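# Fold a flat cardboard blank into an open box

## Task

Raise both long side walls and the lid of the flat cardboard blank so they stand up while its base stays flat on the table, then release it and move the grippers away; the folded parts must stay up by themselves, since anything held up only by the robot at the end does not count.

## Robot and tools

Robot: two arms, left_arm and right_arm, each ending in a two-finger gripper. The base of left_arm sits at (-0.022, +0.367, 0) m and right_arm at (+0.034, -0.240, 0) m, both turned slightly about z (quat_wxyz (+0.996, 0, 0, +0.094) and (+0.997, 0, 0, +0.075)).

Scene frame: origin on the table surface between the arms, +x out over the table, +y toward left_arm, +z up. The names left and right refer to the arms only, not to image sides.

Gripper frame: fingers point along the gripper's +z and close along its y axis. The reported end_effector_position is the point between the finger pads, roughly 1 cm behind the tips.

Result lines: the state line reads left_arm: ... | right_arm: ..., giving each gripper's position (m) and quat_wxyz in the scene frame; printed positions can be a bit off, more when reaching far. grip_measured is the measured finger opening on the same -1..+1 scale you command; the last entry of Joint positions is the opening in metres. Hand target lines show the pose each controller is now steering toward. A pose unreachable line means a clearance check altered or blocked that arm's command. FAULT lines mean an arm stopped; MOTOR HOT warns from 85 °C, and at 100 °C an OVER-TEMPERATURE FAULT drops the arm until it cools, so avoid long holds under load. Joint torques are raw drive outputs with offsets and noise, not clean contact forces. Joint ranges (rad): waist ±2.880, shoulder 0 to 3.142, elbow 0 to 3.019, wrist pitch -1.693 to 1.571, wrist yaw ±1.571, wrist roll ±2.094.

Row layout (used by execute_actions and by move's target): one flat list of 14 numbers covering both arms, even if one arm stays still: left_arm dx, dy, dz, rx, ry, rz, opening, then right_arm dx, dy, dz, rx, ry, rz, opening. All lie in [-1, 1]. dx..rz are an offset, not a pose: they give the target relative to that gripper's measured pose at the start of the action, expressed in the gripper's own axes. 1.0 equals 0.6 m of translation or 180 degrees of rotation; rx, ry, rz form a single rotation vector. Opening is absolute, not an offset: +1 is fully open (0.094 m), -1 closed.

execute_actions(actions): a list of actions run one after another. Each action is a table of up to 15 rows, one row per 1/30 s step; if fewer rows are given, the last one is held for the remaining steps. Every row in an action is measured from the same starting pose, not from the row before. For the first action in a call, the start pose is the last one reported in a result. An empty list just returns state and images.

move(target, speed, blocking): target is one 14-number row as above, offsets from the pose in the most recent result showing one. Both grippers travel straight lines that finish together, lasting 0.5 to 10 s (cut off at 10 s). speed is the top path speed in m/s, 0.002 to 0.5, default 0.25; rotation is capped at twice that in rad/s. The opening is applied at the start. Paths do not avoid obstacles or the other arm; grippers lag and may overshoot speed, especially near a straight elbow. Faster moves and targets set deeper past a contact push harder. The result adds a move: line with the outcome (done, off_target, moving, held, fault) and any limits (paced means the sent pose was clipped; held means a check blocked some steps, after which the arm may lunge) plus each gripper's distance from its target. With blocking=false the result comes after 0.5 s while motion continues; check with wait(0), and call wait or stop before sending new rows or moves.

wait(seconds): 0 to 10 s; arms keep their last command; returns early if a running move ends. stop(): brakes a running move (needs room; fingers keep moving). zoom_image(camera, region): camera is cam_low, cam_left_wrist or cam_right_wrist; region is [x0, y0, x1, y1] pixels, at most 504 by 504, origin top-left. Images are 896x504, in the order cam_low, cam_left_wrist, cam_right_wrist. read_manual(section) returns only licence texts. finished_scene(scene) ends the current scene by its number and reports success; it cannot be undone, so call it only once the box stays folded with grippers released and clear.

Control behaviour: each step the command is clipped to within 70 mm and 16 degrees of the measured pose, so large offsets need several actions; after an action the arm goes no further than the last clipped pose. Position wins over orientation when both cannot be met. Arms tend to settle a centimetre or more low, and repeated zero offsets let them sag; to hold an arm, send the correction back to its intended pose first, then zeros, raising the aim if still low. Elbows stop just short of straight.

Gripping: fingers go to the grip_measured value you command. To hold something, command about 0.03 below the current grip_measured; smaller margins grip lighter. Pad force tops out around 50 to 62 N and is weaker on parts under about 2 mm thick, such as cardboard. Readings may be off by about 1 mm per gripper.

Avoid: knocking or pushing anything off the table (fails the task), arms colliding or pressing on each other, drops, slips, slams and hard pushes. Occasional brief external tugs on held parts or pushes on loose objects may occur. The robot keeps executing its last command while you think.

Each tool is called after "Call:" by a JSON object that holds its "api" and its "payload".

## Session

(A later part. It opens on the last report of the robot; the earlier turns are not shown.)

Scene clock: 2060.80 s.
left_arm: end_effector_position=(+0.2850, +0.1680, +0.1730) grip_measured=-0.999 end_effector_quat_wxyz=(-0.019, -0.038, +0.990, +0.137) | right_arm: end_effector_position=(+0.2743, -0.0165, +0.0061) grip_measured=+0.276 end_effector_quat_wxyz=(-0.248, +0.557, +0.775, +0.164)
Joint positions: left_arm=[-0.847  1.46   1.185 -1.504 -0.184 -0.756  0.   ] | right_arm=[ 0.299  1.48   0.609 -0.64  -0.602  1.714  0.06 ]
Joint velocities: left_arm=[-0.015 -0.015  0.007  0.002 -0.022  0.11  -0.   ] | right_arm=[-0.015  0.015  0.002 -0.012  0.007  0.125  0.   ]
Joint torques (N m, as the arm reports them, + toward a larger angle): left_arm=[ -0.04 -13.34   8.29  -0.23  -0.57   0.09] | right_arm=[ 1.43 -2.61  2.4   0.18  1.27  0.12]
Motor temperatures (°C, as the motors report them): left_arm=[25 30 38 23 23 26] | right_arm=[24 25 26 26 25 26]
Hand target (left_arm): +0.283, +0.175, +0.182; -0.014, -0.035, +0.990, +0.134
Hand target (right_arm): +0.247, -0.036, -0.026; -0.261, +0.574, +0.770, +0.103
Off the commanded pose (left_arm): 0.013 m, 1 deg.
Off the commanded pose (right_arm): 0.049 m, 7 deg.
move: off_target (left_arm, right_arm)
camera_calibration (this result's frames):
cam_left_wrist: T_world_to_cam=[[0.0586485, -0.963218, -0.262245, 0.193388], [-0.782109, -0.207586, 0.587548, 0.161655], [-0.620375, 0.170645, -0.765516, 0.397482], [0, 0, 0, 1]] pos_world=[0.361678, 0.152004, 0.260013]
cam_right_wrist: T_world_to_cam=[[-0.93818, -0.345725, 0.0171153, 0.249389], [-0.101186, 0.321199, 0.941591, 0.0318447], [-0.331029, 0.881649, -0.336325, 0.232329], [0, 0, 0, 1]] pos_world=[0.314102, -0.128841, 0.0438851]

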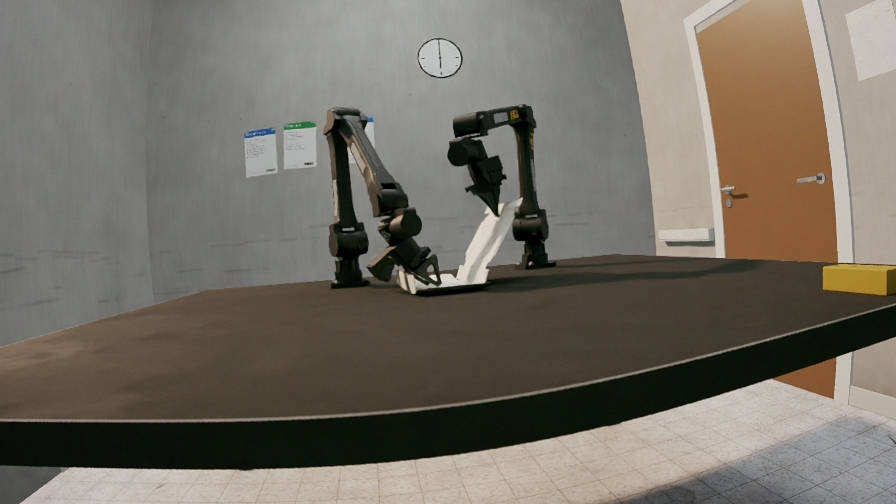

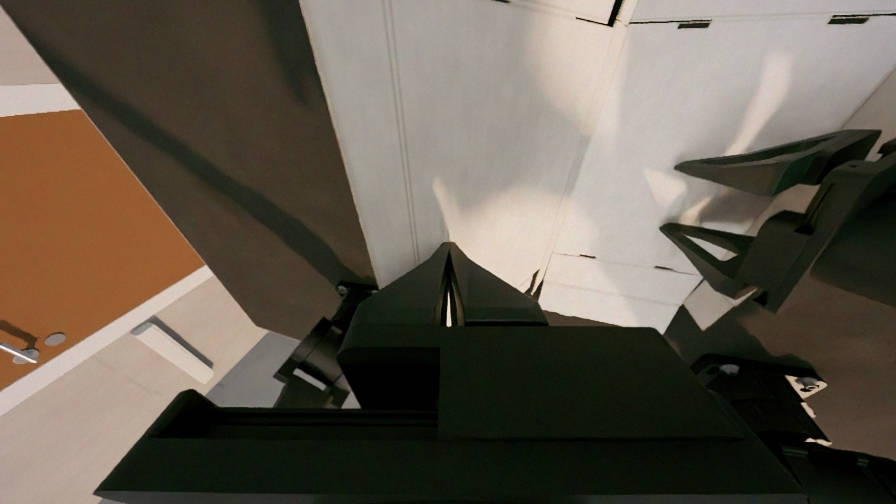

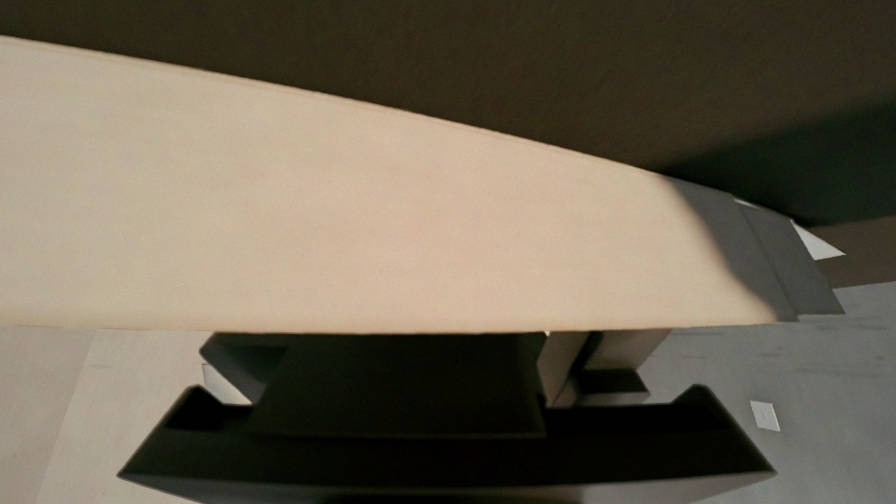

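Call:
{"api": "move", "payload": {"target": [0.006,-0.124,0.234,0.010,0,0,-1,-0.049,-0.048,0.045,0.031,-0.015,0.022,0.277], "speed": 0.2}}

Call:
{"api": "zoom_image", "payload": {"camera": "cam_low", "region": [400, 200, 600, 310]}}

Scene clock: 2073.27 s.
left_arm: end_effector_position=(+0.2822, +0.1384, +0.0282) grip_measured=-0.999 end_effector_quat_wxyz=(-0.015, -0.038, +0.992, +0.120) | right_arm: end_effector_position=(+0.2740, -0.0162, +0.0061) grip_measured=+0.276 end_effector_quat_wxyz=(-0.250, +0.556, +0.775, +0.165)
Joint positions: left_arm=[-0.9    1.662  1.003 -1.101 -0.154 -0.804  0.   ] | right_arm=[ 0.299  1.482  0.609 -0.64  -0.605  1.712  0.06 ]
Joint velocities: left_arm=[ 0.005  0.005 -0.012 -0.007 -0.022 -0.007  0.001] | right_arm=[-0.024 -0.005 -0.002  0.012  0.022 -0.081 -0.001]
Joint torques (N m, as the arm reports them, + toward a larger angle): left_arm=[ -2.36 -10.38   6.51   0.94  -0.01  -0.22] | right_arm=[ 1.42 -2.59  2.4   0.19  1.26  0.12]
Motor temperatures (°C, as the motors report them): left_arm=[25 30 36 23 23 26] | right_arm=[24 25 26 26 25 26]
Hand target (left_arm): +0.277, +0.134, +0.019; -0.018, -0.038, +0.992, +0.121
Hand target (right_arm): +0.247, -0.035, -0.026; -0.262, +0.573, +0.769, +0.104
Off the commanded pose (left_arm): 0.011 m, 0 deg.
Off the commanded pose (right_arm): 0.049 m, 7 deg.
move: off_target (left_arm, right_arm)
camera_calibration (this result's frames):
cam_left_wrist: T_world_to_cam=[[0.0604241, -0.971318, -0.229981, 0.126762], [-0.786978, -0.188087, 0.587613, 0.237028], [-0.614015, 0.145484, -0.775771, 0.291912], [0, 0, 0, 1]] pos_world=[0.358114, 0.125239, 0.116328]
cam_right_wrist: T_world_to_cam=[[-0.937673, -0.347078, 0.0174951, 0.249067], [-0.100212, 0.318254, 0.942694, 0.0314069], [-0.332756, 0.882186, -0.333199, 0.232459], [0, 0, 0, 1]] pos_world=[0.314043, -0.128622, 0.0434908]

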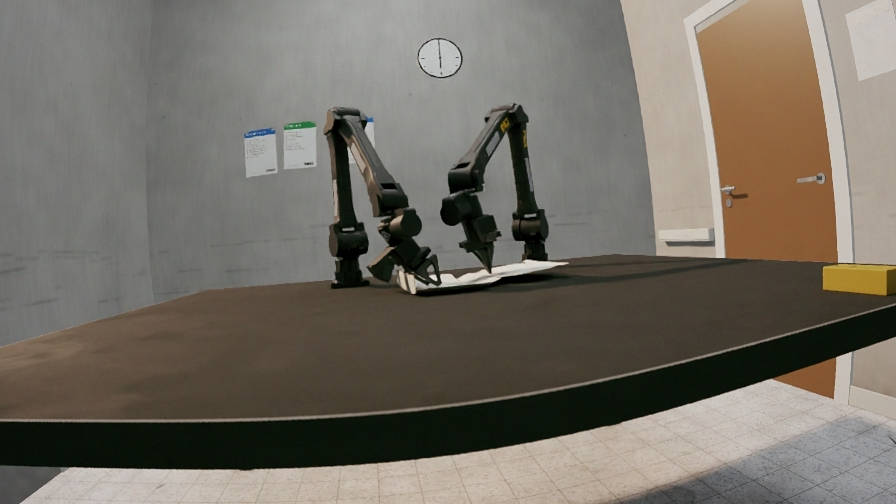

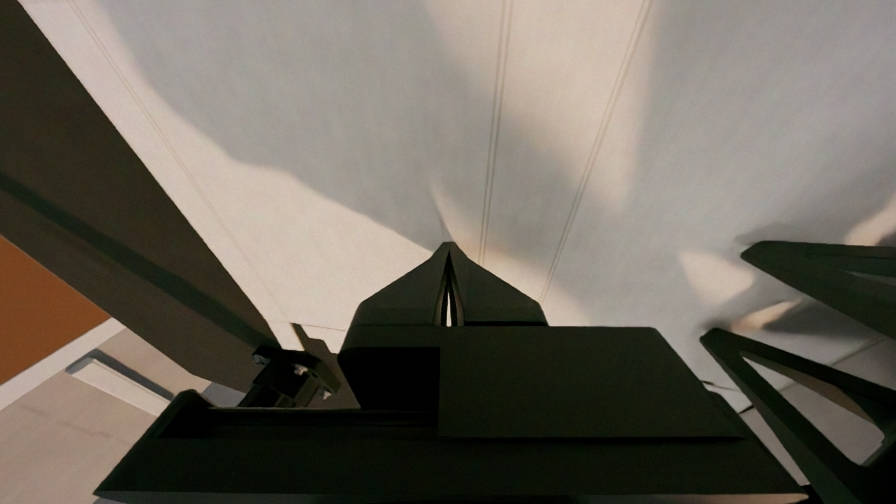

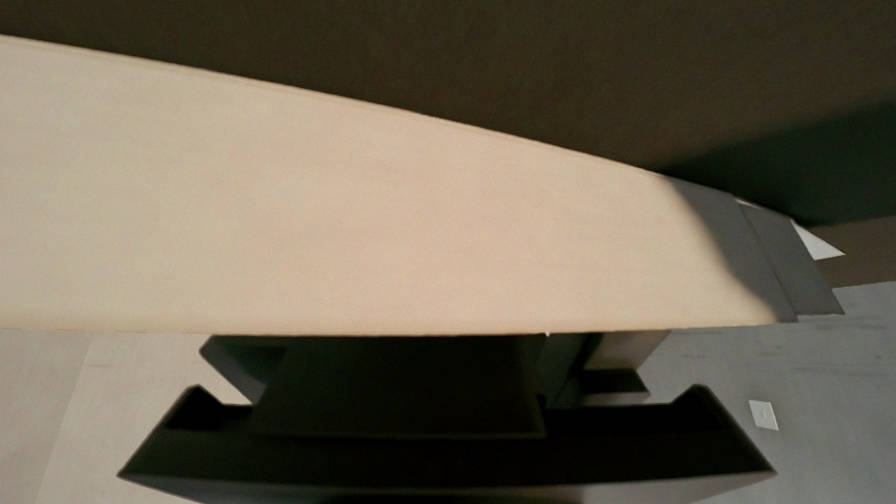

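Region (400, 200, 600, 310) of cam_low's 896x504 image, scaled by 2.520, with more detail than that image has; it fills the top 277 rows of this view, and the rest is white.

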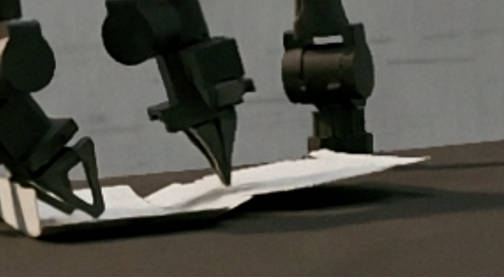

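Call:
{"api": "execute_actions", "payload": {"actions": [[[0.004,-0.0112,0.0160,0,0,0,-1,-0.049,-0.048,0.045,0.031,-0.015,0.022,0.277],[0.004,-0.0115,0.0172,0,0,0,-1,-0.049,-0.048,0.045,0.031,-0.015,0.022,0.277],[0.004,-0.0119,0.0186,0,0,0,-1,-0.049,-0.048,0.045,0.031,-0.015,0.022,0.277],[0.004,-0.0122,0.0200,0,0,0,-1,-0.049,-0.048,0.045,0.031,-0.015,0.022,0.277],[0.004,-0.0126,0.0214,0,0,0,-1,-0.049,-0.048,0.045,0.031,-0.015,0.022,0.277],[0.004,-0.0129,0.0228,0,0,0,-1,-0.049,-0.048,0.045,0.031,-0.015,0.022,0.277],[0.004,-0.0133,0.0242,0,0,0,-1,-0.049,-0.048,0.045,0.031,-0.015,0.022,0.277],[0.004,-0.0136,0.0256,0,0,0,-1,-0.049,-0.048,0.045,0.031,-0.015,0.022,0.277],[0.004,-0.0140,0.0270,0,0,0,-1,-0.049,-0.048,0.045,0.031,-0.015,0.022,0.277],[0.004,-0.0143,0.0282,0,0,0,-1,-0.049,-0.048,0.045,0.031,-0.015,0.022,0.277],[0.004,-0.0145,0.0291,0,0,0,-1,-0.049,-0.048,0.045,0.031,-0.015,0.022,0.277],[0.004,-0.0146,0.0296,0,0,0,-1,-0.049,-0.048,0.045,0.031,-0.015,0.022,0.277]]]}}

Call:
{"api": "wait", "payload": {"seconds": 0.5}}

Call:
{"api": "zoom_image", "payload": {"camera": "cam_low", "region": [400, 200, 600, 310]}}

Scene clock: 2091.43 s.
left_arm: end_effector_position=(+0.2864, +0.1347, +0.0253) grip_measured=-0.999 end_effector_quat_wxyz=(-0.006, -0.040, +0.993, +0.112) | right_arm: end_effector_position=(+0.2740, -0.0162, +0.0061) grip_measured=+0.276 end_effector_quat_wxyz=(-0.250, +0.556, +0.776, +0.165)
Joint positions: left_arm=[-0.9    1.663  0.999 -1.07  -0.154 -0.805  0.   ] | right_arm=[ 0.299  1.482  0.609 -0.64  -0.605  1.711  0.06 ]
Joint velocities: left_arm=[-0.015  0.015 -0.007  0.017 -0.007  0.037 -0.   ] | right_arm=[-0.015 -0.015  0.017 -0.022 -0.037 -0.095 -0.001]
Joint torques (N m, as the arm reports them, + toward a larger angle): left_arm=[-1.83 -9.9   6.2   0.89 -0.24 -0.15] | right_arm=[ 1.36 -2.51  2.41  0.19  1.11  0.11]
Motor temperatures (°C, as the motors report them): left_arm=[25 29 35 23 23 26] | right_arm=[24 25 26 26 25 26]
Hand target (left_arm): +0.279, +0.134, +0.010; -0.015, -0.038, +0.992, +0.120
Hand target (right_arm): +0.246, -0.035, -0.026; -0.264, +0.572, +0.770, +0.105
Off the commanded pose (left_arm): 0.018 m, 1 deg.
Off the commanded pose (right_arm): 0.049 m, 7 deg.
camera_calibration (this result's frames):
cam_left_wrist: T_world_to_cam=[[0.0662247, -0.974911, -0.212514, 0.12067], [-0.798151, -0.179574, 0.575073, 0.243743], [-0.598807, 0.131534, -0.790018, 0.290674], [0, 0, 0, 1]] pos_world=[0.36061, 0.123178, 0.115112]
cam_right_wrist: T_world_to_cam=[[-0.937463, -0.347668, 0.0170597, 0.249002], [-0.100795, 0.318044, 0.942703, 0.0315632], [-0.333173, 0.882029, -0.333197, 0.232571], [0, 0, 0, 1]] pos_world=[0.314098, -0.128603, 0.0434896]

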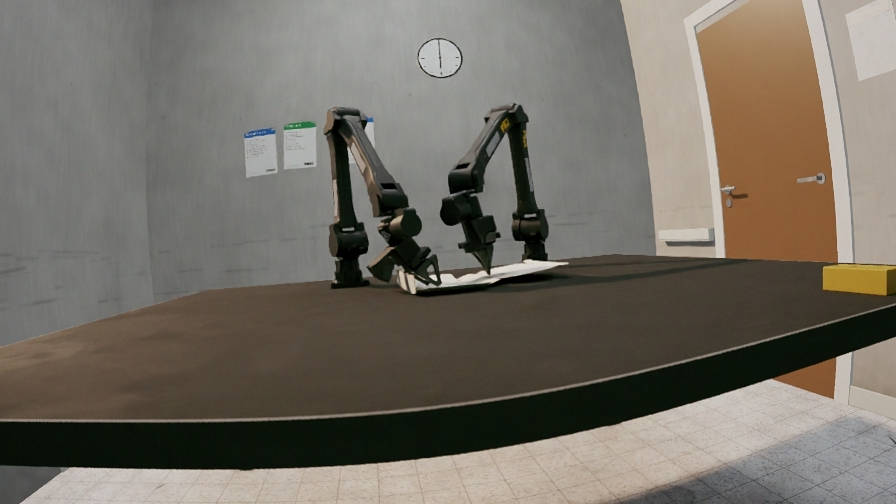

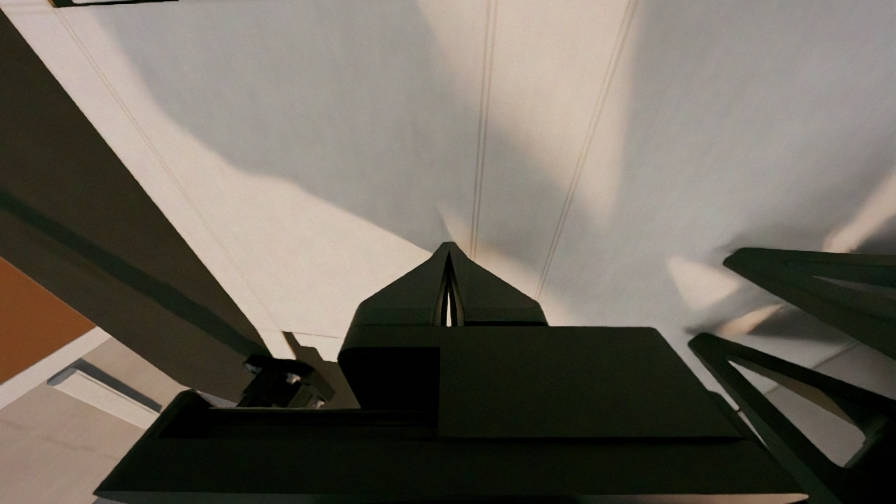

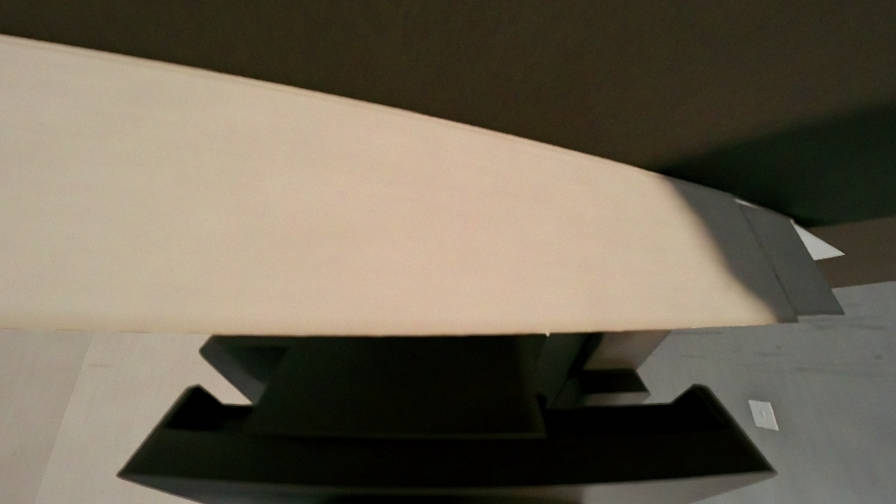

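Scene clock: 2091.93 s.
left_arm: end_effector_position=(+0.2864, +0.1347, +0.0247) grip_measured=-0.999 end_effector_quat_wxyz=(-0.006, -0.040, +0.993, +0.112) | right_arm: end_effector_position=(+0.2740, -0.0162, +0.0061) grip_measured=+0.276 end_effector_quat_wxyz=(-0.250, +0.556, +0.776, +0.165)
Joint positions: left_arm=[-0.9    1.665  0.999 -1.069 -0.154 -0.805  0.   ] | right_arm=[ 0.299  1.482  0.609 -0.64  -0.605  1.711  0.06 ]
Joint velocities: left_arm=[-0.015 -0.005 -0.007 -0.002  0.066 -0.095  0.   ] | right_arm=[-0.005 -0.005 -0.017 -0.022 -0.037  0.051 -0.001]
Joint torques (N m, as the arm reports them, + toward a larger angle): left_arm=[-1.86 -9.78  6.13  0.99 -0.21 -0.15] | right_arm=[ 1.39 -2.55  2.4   0.19  1.11  0.11]
Motor temperatures (°C, as the motors report them): left_arm=[25 29 35 23 23 26] | right_arm=[24 25 26 26 25 26]
Hand target (left_arm): +0.279, +0.134, +0.010; -0.015, -0.038, +0.992, +0.120
Hand target (right_arm): +0.246, -0.035, -0.026; -0.264, +0.572, +0.770, +0.105
Off the commanded pose (left_arm): 0.017 m, 1 deg.
Off the commanded pose (right_arm): 0.049 m, 7 deg.
wait: 0.50 s; at rest by 0.17 s
camera_calibration (this result's frames):
cam_left_wrist: T_world_to_cam=[[0.0661633, -0.974858, -0.212777, 0.120586], [-0.797985, -0.179717, 0.575258, 0.24402], [-0.599035, 0.131731, -0.789813, 0.29025], [0, 0, 0, 1]] pos_world=[0.360616, 0.123174, 0.114526]
cam_right_wrist: T_world_to_cam=[[-0.937463, -0.347668, 0.0170597, 0.249002], [-0.100795, 0.318044, 0.942703, 0.0315632], [-0.333173, 0.882029, -0.333197, 0.232571], [0, 0, 0, 1]] pos_world=[0.314098, -0.128603, 0.0434896]

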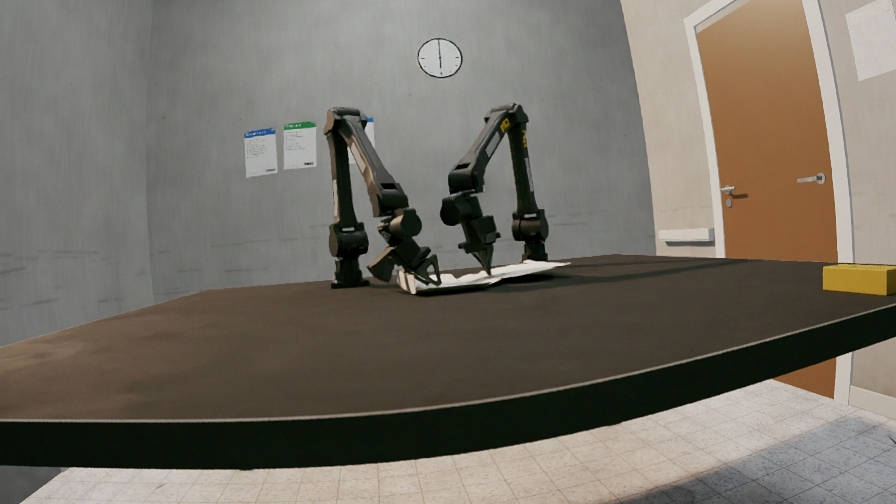

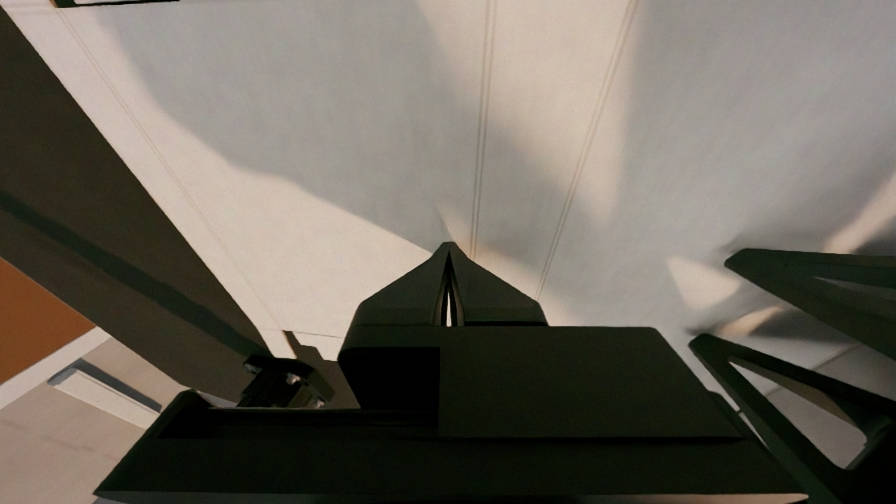

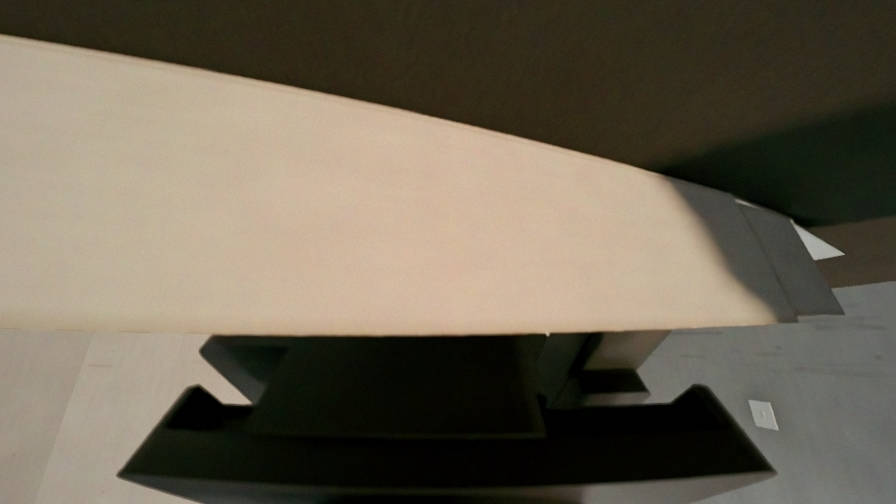

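Region (400, 200, 600, 310) of cam_low's 896x504 image, scaled by 2.520, with more detail than that image has; it fills the top 277 rows of this view, and the rest is white.

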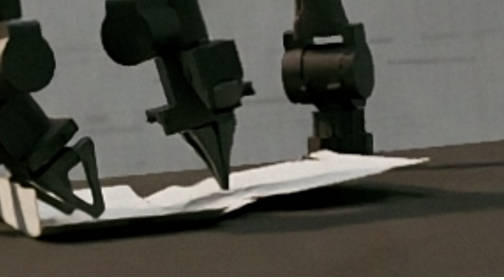

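Call:
{"api": "execute_actions", "payload": {"actions": [[[0.0109,-0.0061,0.0264,-0.0057,0.0057,0.0019,-1,-0.049,-0.048,0.045,0.031,-0.015,0.022,0.277],[0.0110,-0.0061,0.0272,-0.0060,0.0060,0.0019,-1,-0.049,-0.048,0.045,0.031,-0.015,0.022,0.277],[0.0112,-0.0061,0.0281,-0.0064,0.0063,0.0020,-1,-0.049,-0.048,0.045,0.031,-0.015,0.022,0.277],[0.0114,-0.0061,0.0290,-0.0067,0.0066,0.0021,-1,-0.049,-0.048,0.045,0.031,-0.015,0.022,0.277],[0.0116,-0.0061,0.0299,-0.0070,0.0070,0.0022,-1,-0.049,-0.048,0.045,0.031,-0.015,0.022,0.277],[0.0117,-0.0061,0.0307,-0.0073,0.0073,0.0022,-1,-0.049,-0.048,0.045,0.031,-0.015,0.022,0.277],[0.0119,-0.0061,0.0316,-0.0076,0.0076,0.0023,-1,-0.049,-0.048,0.045,0.031,-0.015,0.022,0.277],[0.0121,-0.0061,0.0325,-0.0080,0.0079,0.0024,-1,-0.049,-0.048,0.045,0.031,-0.015,0.022,0.277],[0.0122,-0.0061,0.0333,-0.0083,0.0082,0.0024,-1,-0.049,-0.048,0.045,0.031,-0.015,0.022,0.277],[0.0124,-0.0061,0.0342,-0.0086,0.0085,0.0025,-1,-0.049,-0.048,0.045,0.031,-0.015,0.022,0.277]]]}}

Call:
{"api": "wait", "payload": {"seconds": 0.5}}

Call:
{"api": "zoom_image", "payload": {"camera": "cam_low", "region": [400, 200, 600, 310]}}

Scene clock: 2111.83 s.
left_arm: end_effector_position=(+0.2858, +0.1352, +0.0192) grip_measured=-0.999 end_effector_quat_wxyz=(-0.010, -0.039, +0.992, +0.116) | right_arm: end_effector_position=(+0.2740, -0.0162, +0.0061) grip_measured=+0.276 end_effector_quat_wxyz=(-0.250, +0.556, +0.776, +0.165)
Joint positions: left_arm=[-0.9    1.679  0.999 -1.065 -0.154 -0.805  0.   ] | right_arm=[ 0.299  1.482  0.609 -0.64  -0.605  1.711  0.06 ]
Joint velocities: left_arm=[-0.005  0.005  0.007  0.007  0.037 -0.051  0.   ] | right_arm=[-0.005 -0.005  0.022  0.002  0.007 -0.007 -0.001]
Joint torques (N m, as the arm reports them, + toward a larger angle): left_arm=[-1.82 -9.48  5.97  0.83 -0.23 -0.12] | right_arm=[ 1.38 -2.48  2.4   0.19  1.12  0.11]
Motor temperatures (°C, as the motors report them): left_arm=[25 29 35 23 23 26] | right_arm=[24 25 26 26 25 26]
Hand target (left_arm): +0.278, +0.136, +0.005; -0.020, -0.037, +0.991, +0.125
Hand target (right_arm): +0.246, -0.035, -0.026; -0.264, +0.572, +0.770, +0.105
Off the commanded pose (left_arm): 0.017 m, 2 deg.
Off the commanded pose (right_arm): 0.049 m, 7 deg.
camera_calibration (this result's frames):
cam_left_wrist: T_world_to_cam=[[0.064287, -0.973236, -0.220631, 0.120417], [-0.79298, -0.184043, 0.580785, 0.245876], [-0.605847, 0.137619, -0.783588, 0.286473], [0, 0, 0, 1]] pos_world=[0.360792, 0.123021, 0.108244]
cam_right_wrist: T_world_to_cam=[[-0.937463, -0.347668, 0.0170597, 0.249002], [-0.100795, 0.318044, 0.942703, 0.0315632], [-0.333173, 0.882029, -0.333197, 0.232571], [0, 0, 0, 1]] pos_world=[0.314098, -0.128603, 0.0434896]

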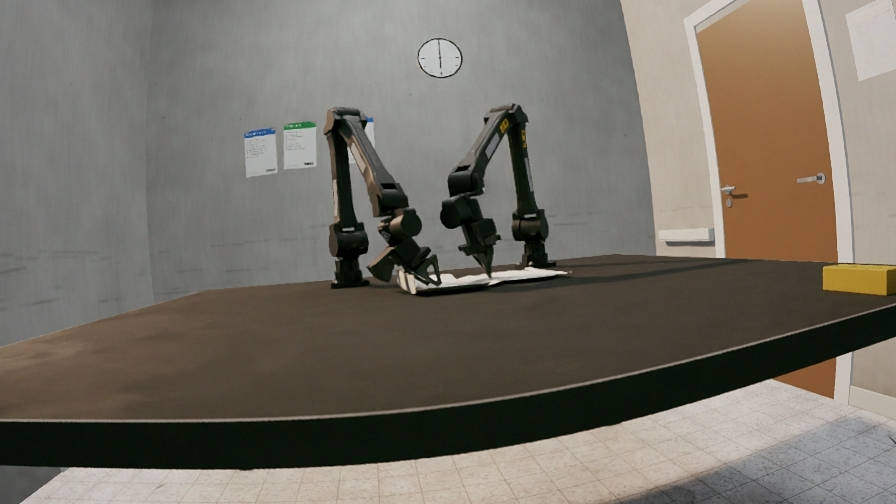

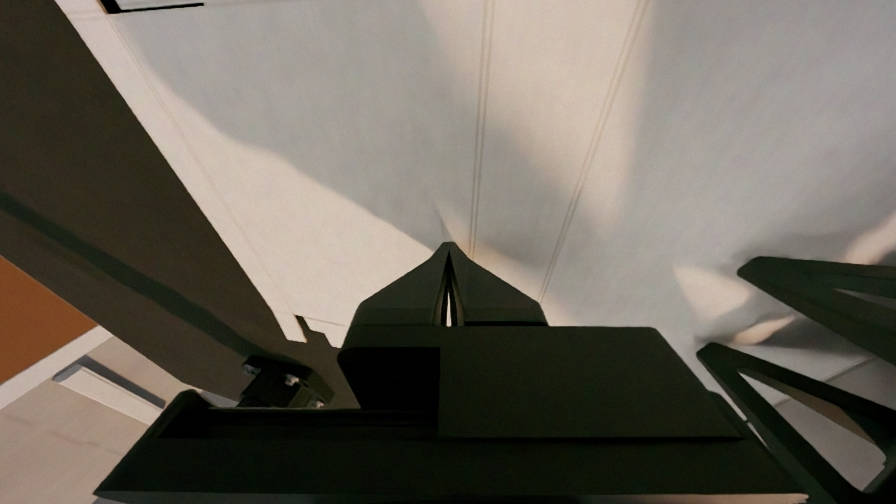

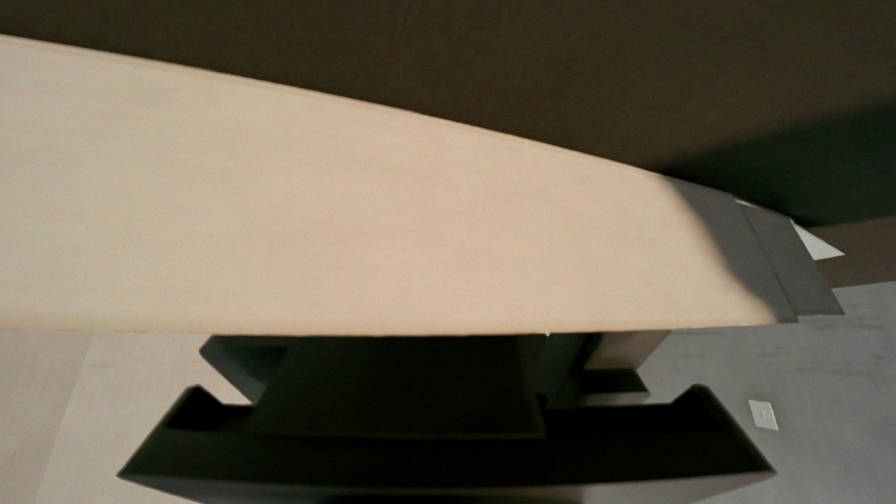

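Scene clock: 2112.33 s.
left_arm: end_effector_position=(+0.2858, +0.1352, +0.0190) grip_measured=-0.999 end_effector_quat_wxyz=(-0.010, -0.039, +0.992, +0.116) | right_arm: end_effector_position=(+0.2740, -0.0162, +0.0061) grip_measured=+0.276 end_effector_quat_wxyz=(-0.250, +0.556, +0.776, +0.165)
Joint positions: left_arm=[-0.9    1.68   0.999 -1.065 -0.154 -0.805  0.   ] | right_arm=[ 0.299  1.482  0.609 -0.64  -0.605  1.711  0.06 ]
Joint velocities: left_arm=[-0.005  0.005 -0.007 -0.007 -0.081 -0.037 -0.   ] | right_arm=[ 0.005 -0.015  0.002 -0.007 -0.007  0.125 -0.   ]
Joint torques (N m, as the arm reports them, + toward a larger angle): left_arm=[ -1.8  -10.15   6.06   0.83  -0.23  -0.11] | right_arm=[ 1.42 -2.52  2.41  0.19  1.11  0.11]
Motor temperatures (°C, as the motors report them): left_arm=[25 29 34 23 23 26] | right_arm=[24 25 26 26 25 26]
Hand target (left_arm): +0.278, +0.136, +0.005; -0.020, -0.037, +0.991, +0.125
Hand target (right_arm): +0.246, -0.035, -0.026; -0.264, +0.572, +0.770, +0.105
Off the commanded pose (left_arm): 0.017 m, 2 deg.
Off the commanded pose (right_arm): 0.049 m, 7 deg.
wait: 0.50 s; at rest by 0.17 s
camera_calibration (this result's frames):
cam_left_wrist: T_world_to_cam=[[0.064287, -0.973236, -0.220631, 0.120349], [-0.79298, -0.184043, 0.580785, 0.245989], [-0.605847, 0.137619, -0.783588, 0.286379], [0, 0, 0, 1]] pos_world=[0.360829, 0.122989, 0.108089]
cam_right_wrist: T_world_to_cam=[[-0.937463, -0.347668, 0.0170597, 0.249002], [-0.100795, 0.318044, 0.942703, 0.0315632], [-0.333173, 0.882029, -0.333197, 0.232571], [0, 0, 0, 1]] pos_world=[0.314098, -0.128603, 0.0434896]

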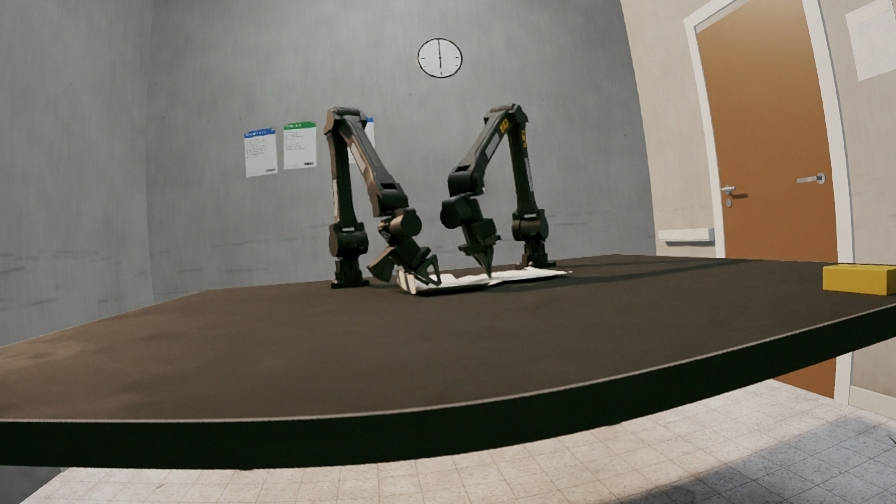

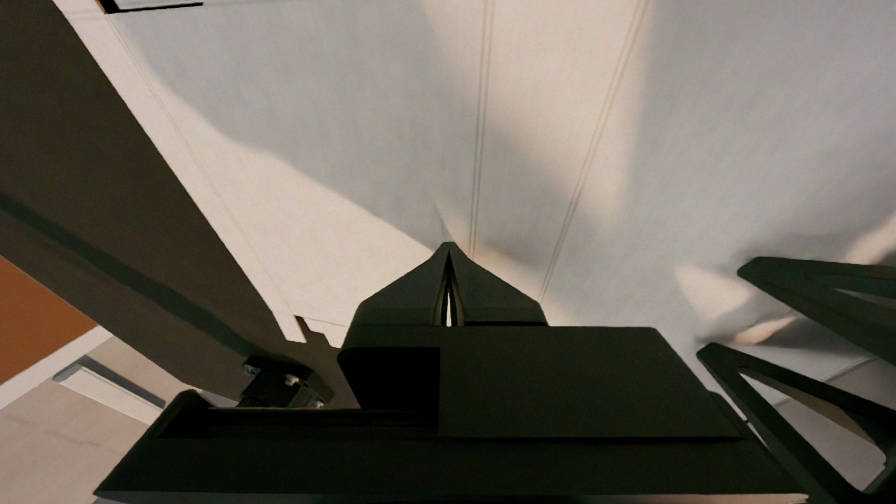

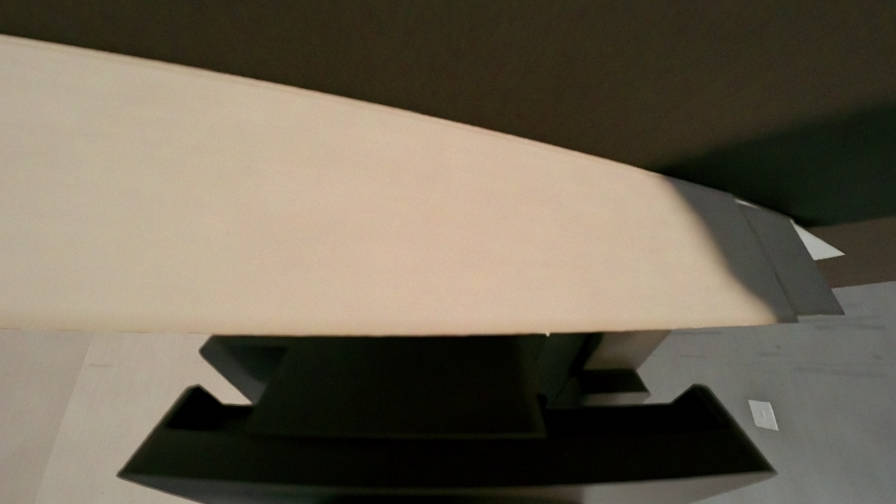

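Region (400, 200, 600, 310) of cam_low's 896x504 image, scaled by 2.520, with more detail than that image has; it fills the top 277 rows of this view, and the rest is white.

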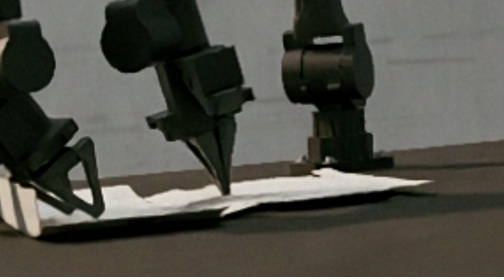

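Call:
{"api": "move", "payload": {"target": [-0.0035,-0.120,-0.404,0.129,-0.019,0,-1,-0.049,-0.048,0.045,0.031,-0.015,0.022,0.277], "speed": 0.18}}

Call:
{"api": "wait", "payload": {"seconds": 1.0}}

Call:
{"api": "zoom_image", "payload": {"camera": "cam_low", "region": [390, 170, 520, 300]}}

Scene clock: 2135.17 s.
left_arm: end_effector_position=(+0.2969, +0.0242, +0.2042) grip_measured=-0.999 end_effector_quat_wxyz=(+0.003, -0.039, +0.997, -0.060) | right_arm: end_effector_position=(+0.2738, -0.0159, +0.0061) grip_measured=+0.276 end_effector_quat_wxyz=(-0.251, +0.555, +0.776, +0.165)
Joint positions: left_arm=[-0.98   1.517  1.349 -1.31   0.076 -0.873  0.   ] | right_arm=[ 0.298  1.483  0.609 -0.64  -0.608  1.709  0.06 ]
Joint velocities: left_arm=[-0.015  0.005  0.007 -0.027 -0.051 -0.007 -0.001] | right_arm=[ 0.005 -0.015 -0.007 -0.012 -0.051 -0.037 -0.001]
Joint torques (N m, as the arm reports them, + toward a larger angle): left_arm=[ -2.47 -13.86  14.63   0.42   0.01  -0.1 ] | right_arm=[ 1.47 -2.64  2.35  0.21  1.27  0.13]
Motor temperatures (°C, as the motors report them): left_arm=[25 29 35 23 23 26] | right_arm=[24 25 26 26 25 26]
Hand target (left_arm): +0.301, +0.011, +0.237; +0.024, -0.038, +0.995, -0.087
Hand target (right_arm): +0.246, -0.035, -0.026; -0.264, +0.572, +0.770, +0.104
Off the commanded pose (left_arm): 0.037 m, 4 deg.
Off the commanded pose (right_arm): 0.049 m, 7 deg.
move: off_target (left_arm, right_arm)
camera_calibration (this result's frames):
cam_left_wrist: T_world_to_cam=[[0.0652718, -0.989471, 0.129181, -0.0188752], [-0.816947, 0.0213502, 0.576317, 0.129904], [-0.573007, -0.143151, -0.806952, 0.455321], [0, 0, 0, 1]] pos_world=[0.368259, 0.0437297, 0.294994]
cam_right_wrist: T_world_to_cam=[[-0.936845, -0.349303, 0.0175874, 0.24871], [-0.0997836, 0.315143, 0.943784, 0.0311304], [-0.335209, 0.882424, -0.330095, 0.232773], [0, 0, 0, 1]] pos_world=[0.314136, -0.12834, 0.0430827]

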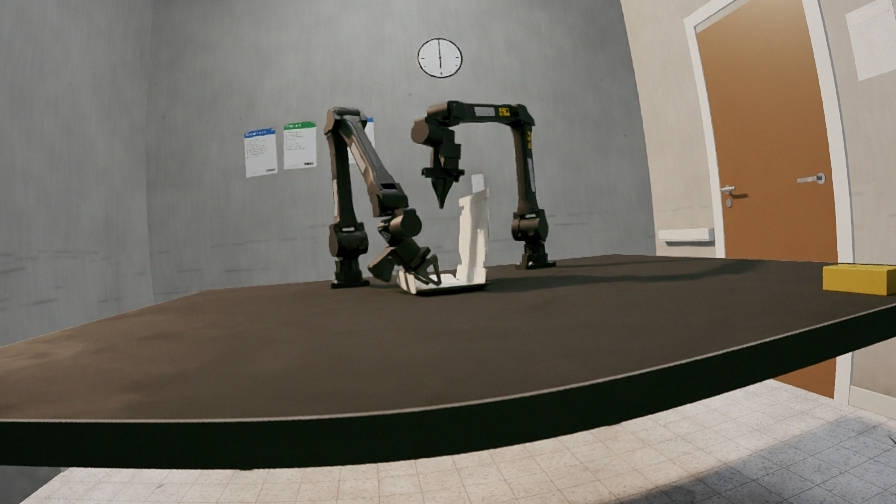

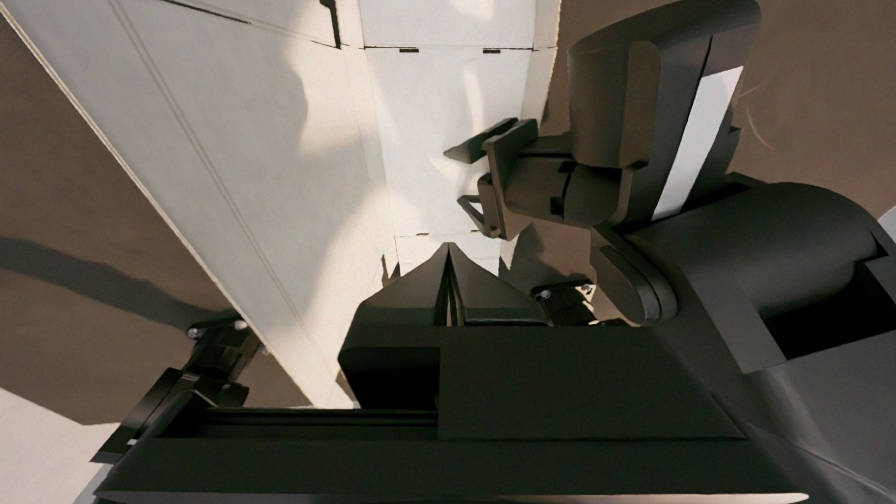

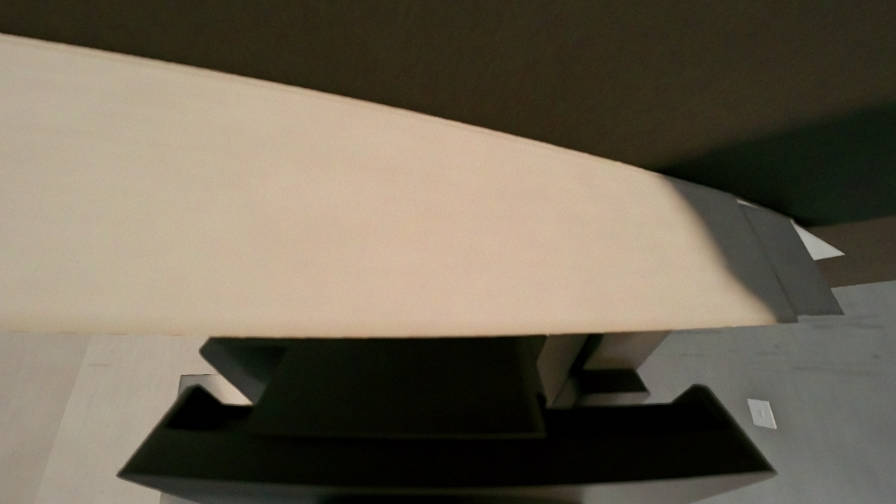

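Scene clock: 2136.17 s.
left_arm: end_effector_position=(+0.2969, +0.0242, +0.2042) grip_measured=-0.999 end_effector_quat_wxyz=(+0.003, -0.039, +0.997, -0.060) | right_arm: end_effector_position=(+0.2738, -0.0159, +0.0061) grip_measured=+0.276 end_effector_quat_wxyz=(-0.251, +0.555, +0.776, +0.165)
Joint positions: left_arm=[-0.98   1.517  1.349 -1.31   0.076 -0.875  0.   ] | right_arm=[ 0.298  1.483  0.609 -0.64  -0.608  1.709  0.06 ]
Joint velocities: left_arm=[ 0.005 -0.005  0.007  0.002  0.007 -0.081 -0.   ] | right_arm=[-0.005 -0.005 -0.012  0.017  0.022  0.051 -0.   ]
Joint torques (N m, as the arm reports them, + toward a larger angle): left_arm=[ -1.89 -14.66  14.67   0.34  -0.01  -0.13] | right_arm=[ 1.42 -2.67  2.36  0.2   1.27  0.13]
Motor temperatures (°C, as the motors report them): left_arm=[25 29 35 23 23 26] | right_arm=[24 25 26 26 25 26]
Hand target (left_arm): +0.301, +0.011, +0.237; +0.024, -0.038, +0.995, -0.087
Hand target (right_arm): +0.246, -0.035, -0.026; -0.264, +0.572, +0.770, +0.104
Off the commanded pose (left_arm): 0.037 m, 4 deg.
Off the commanded pose (right_arm): 0.049 m, 7 deg.
wait: 1.00 s; at rest by 0.17 s
camera_calibration (this result's frames):
cam_left_wrist: T_world_to_cam=[[0.0664136, -0.989394, 0.129184, -0.0192168], [-0.816892, 0.0204292, 0.576428, 0.129887], [-0.572954, -0.143812, -0.806872, 0.455305], [0, 0, 0, 1]] pos_world=[0.368249, 0.0438118, 0.294984]
cam_right_wrist: T_world_to_cam=[[-0.936845, -0.349303, 0.0175874, 0.24871], [-0.0997836, 0.315143, 0.943784, 0.0311304], [-0.335209, 0.882424, -0.330095, 0.232773], [0, 0, 0, 1]] pos_world=[0.314136, -0.12834, 0.0430827]

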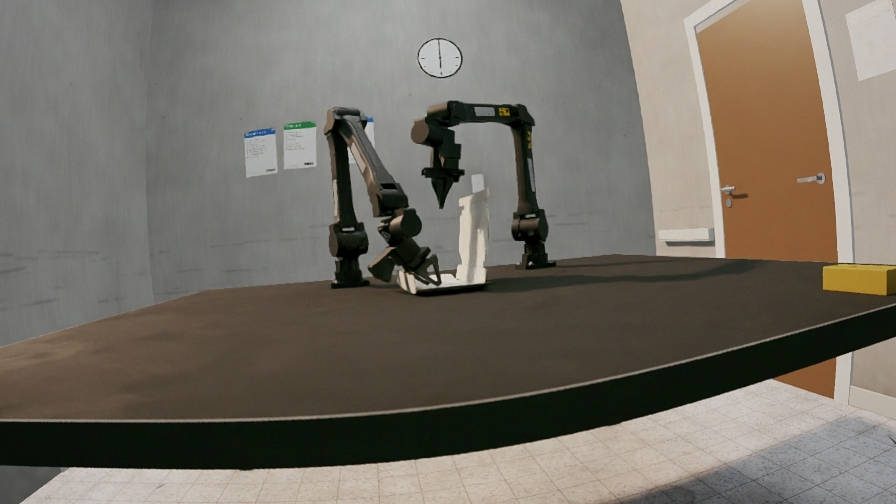

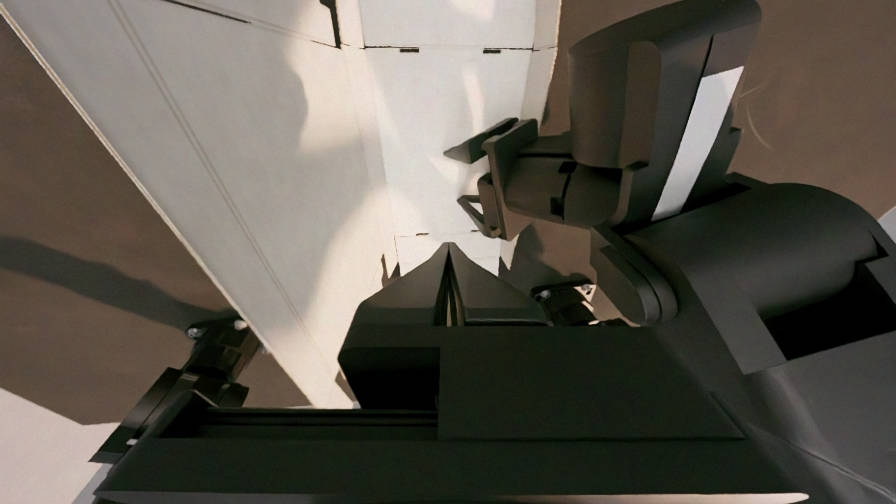

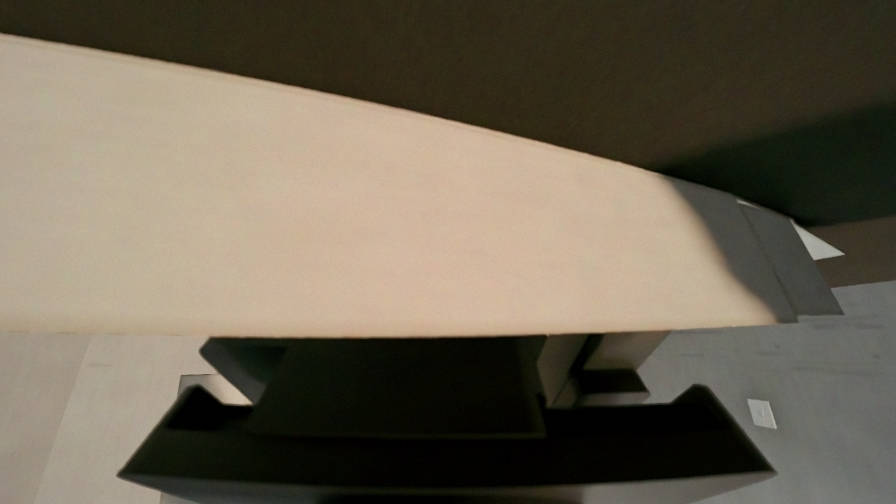

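Region (390, 170, 520, 300) of cam_low's 896x504 image, scaled by 3.877, with more detail than that image has.

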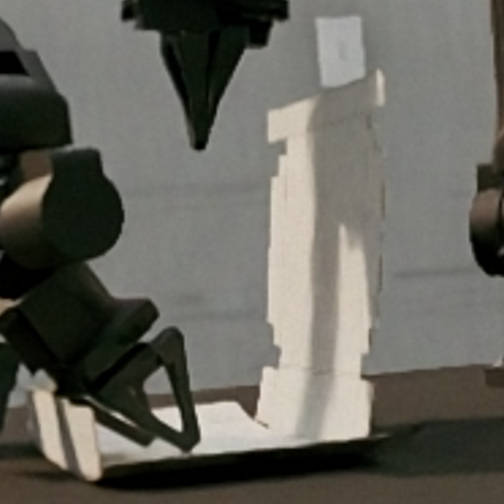

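Call:
{"api": "zoom_image", "payload": {"camera": "cam_left_wrist", "region": [280, 0, 600, 300]}}

Call:
{"api": "zoom_image", "payload": {"camera": "cam_low", "region": [440, 245, 500, 295]}}

Region (280, 0, 600, 300) of cam_left_wrist's 896x504 image, scaled by 1.575, with more detail than that image has; it fills the top 472 rows of this view, and the rest is white.

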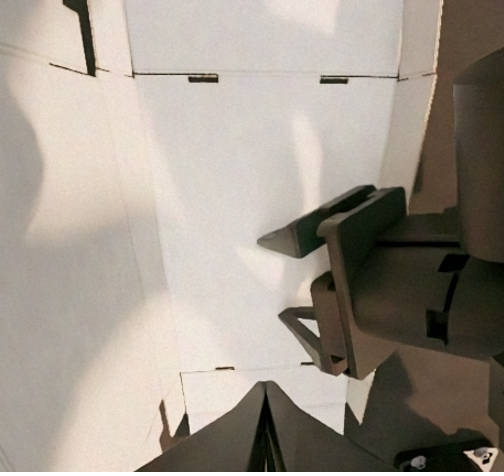

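Region (440, 245, 500, 295) of cam_low's 896x504 image, scaled by 8.400, with more detail than that image has.

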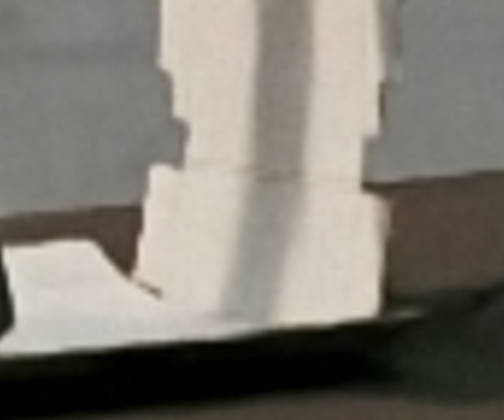

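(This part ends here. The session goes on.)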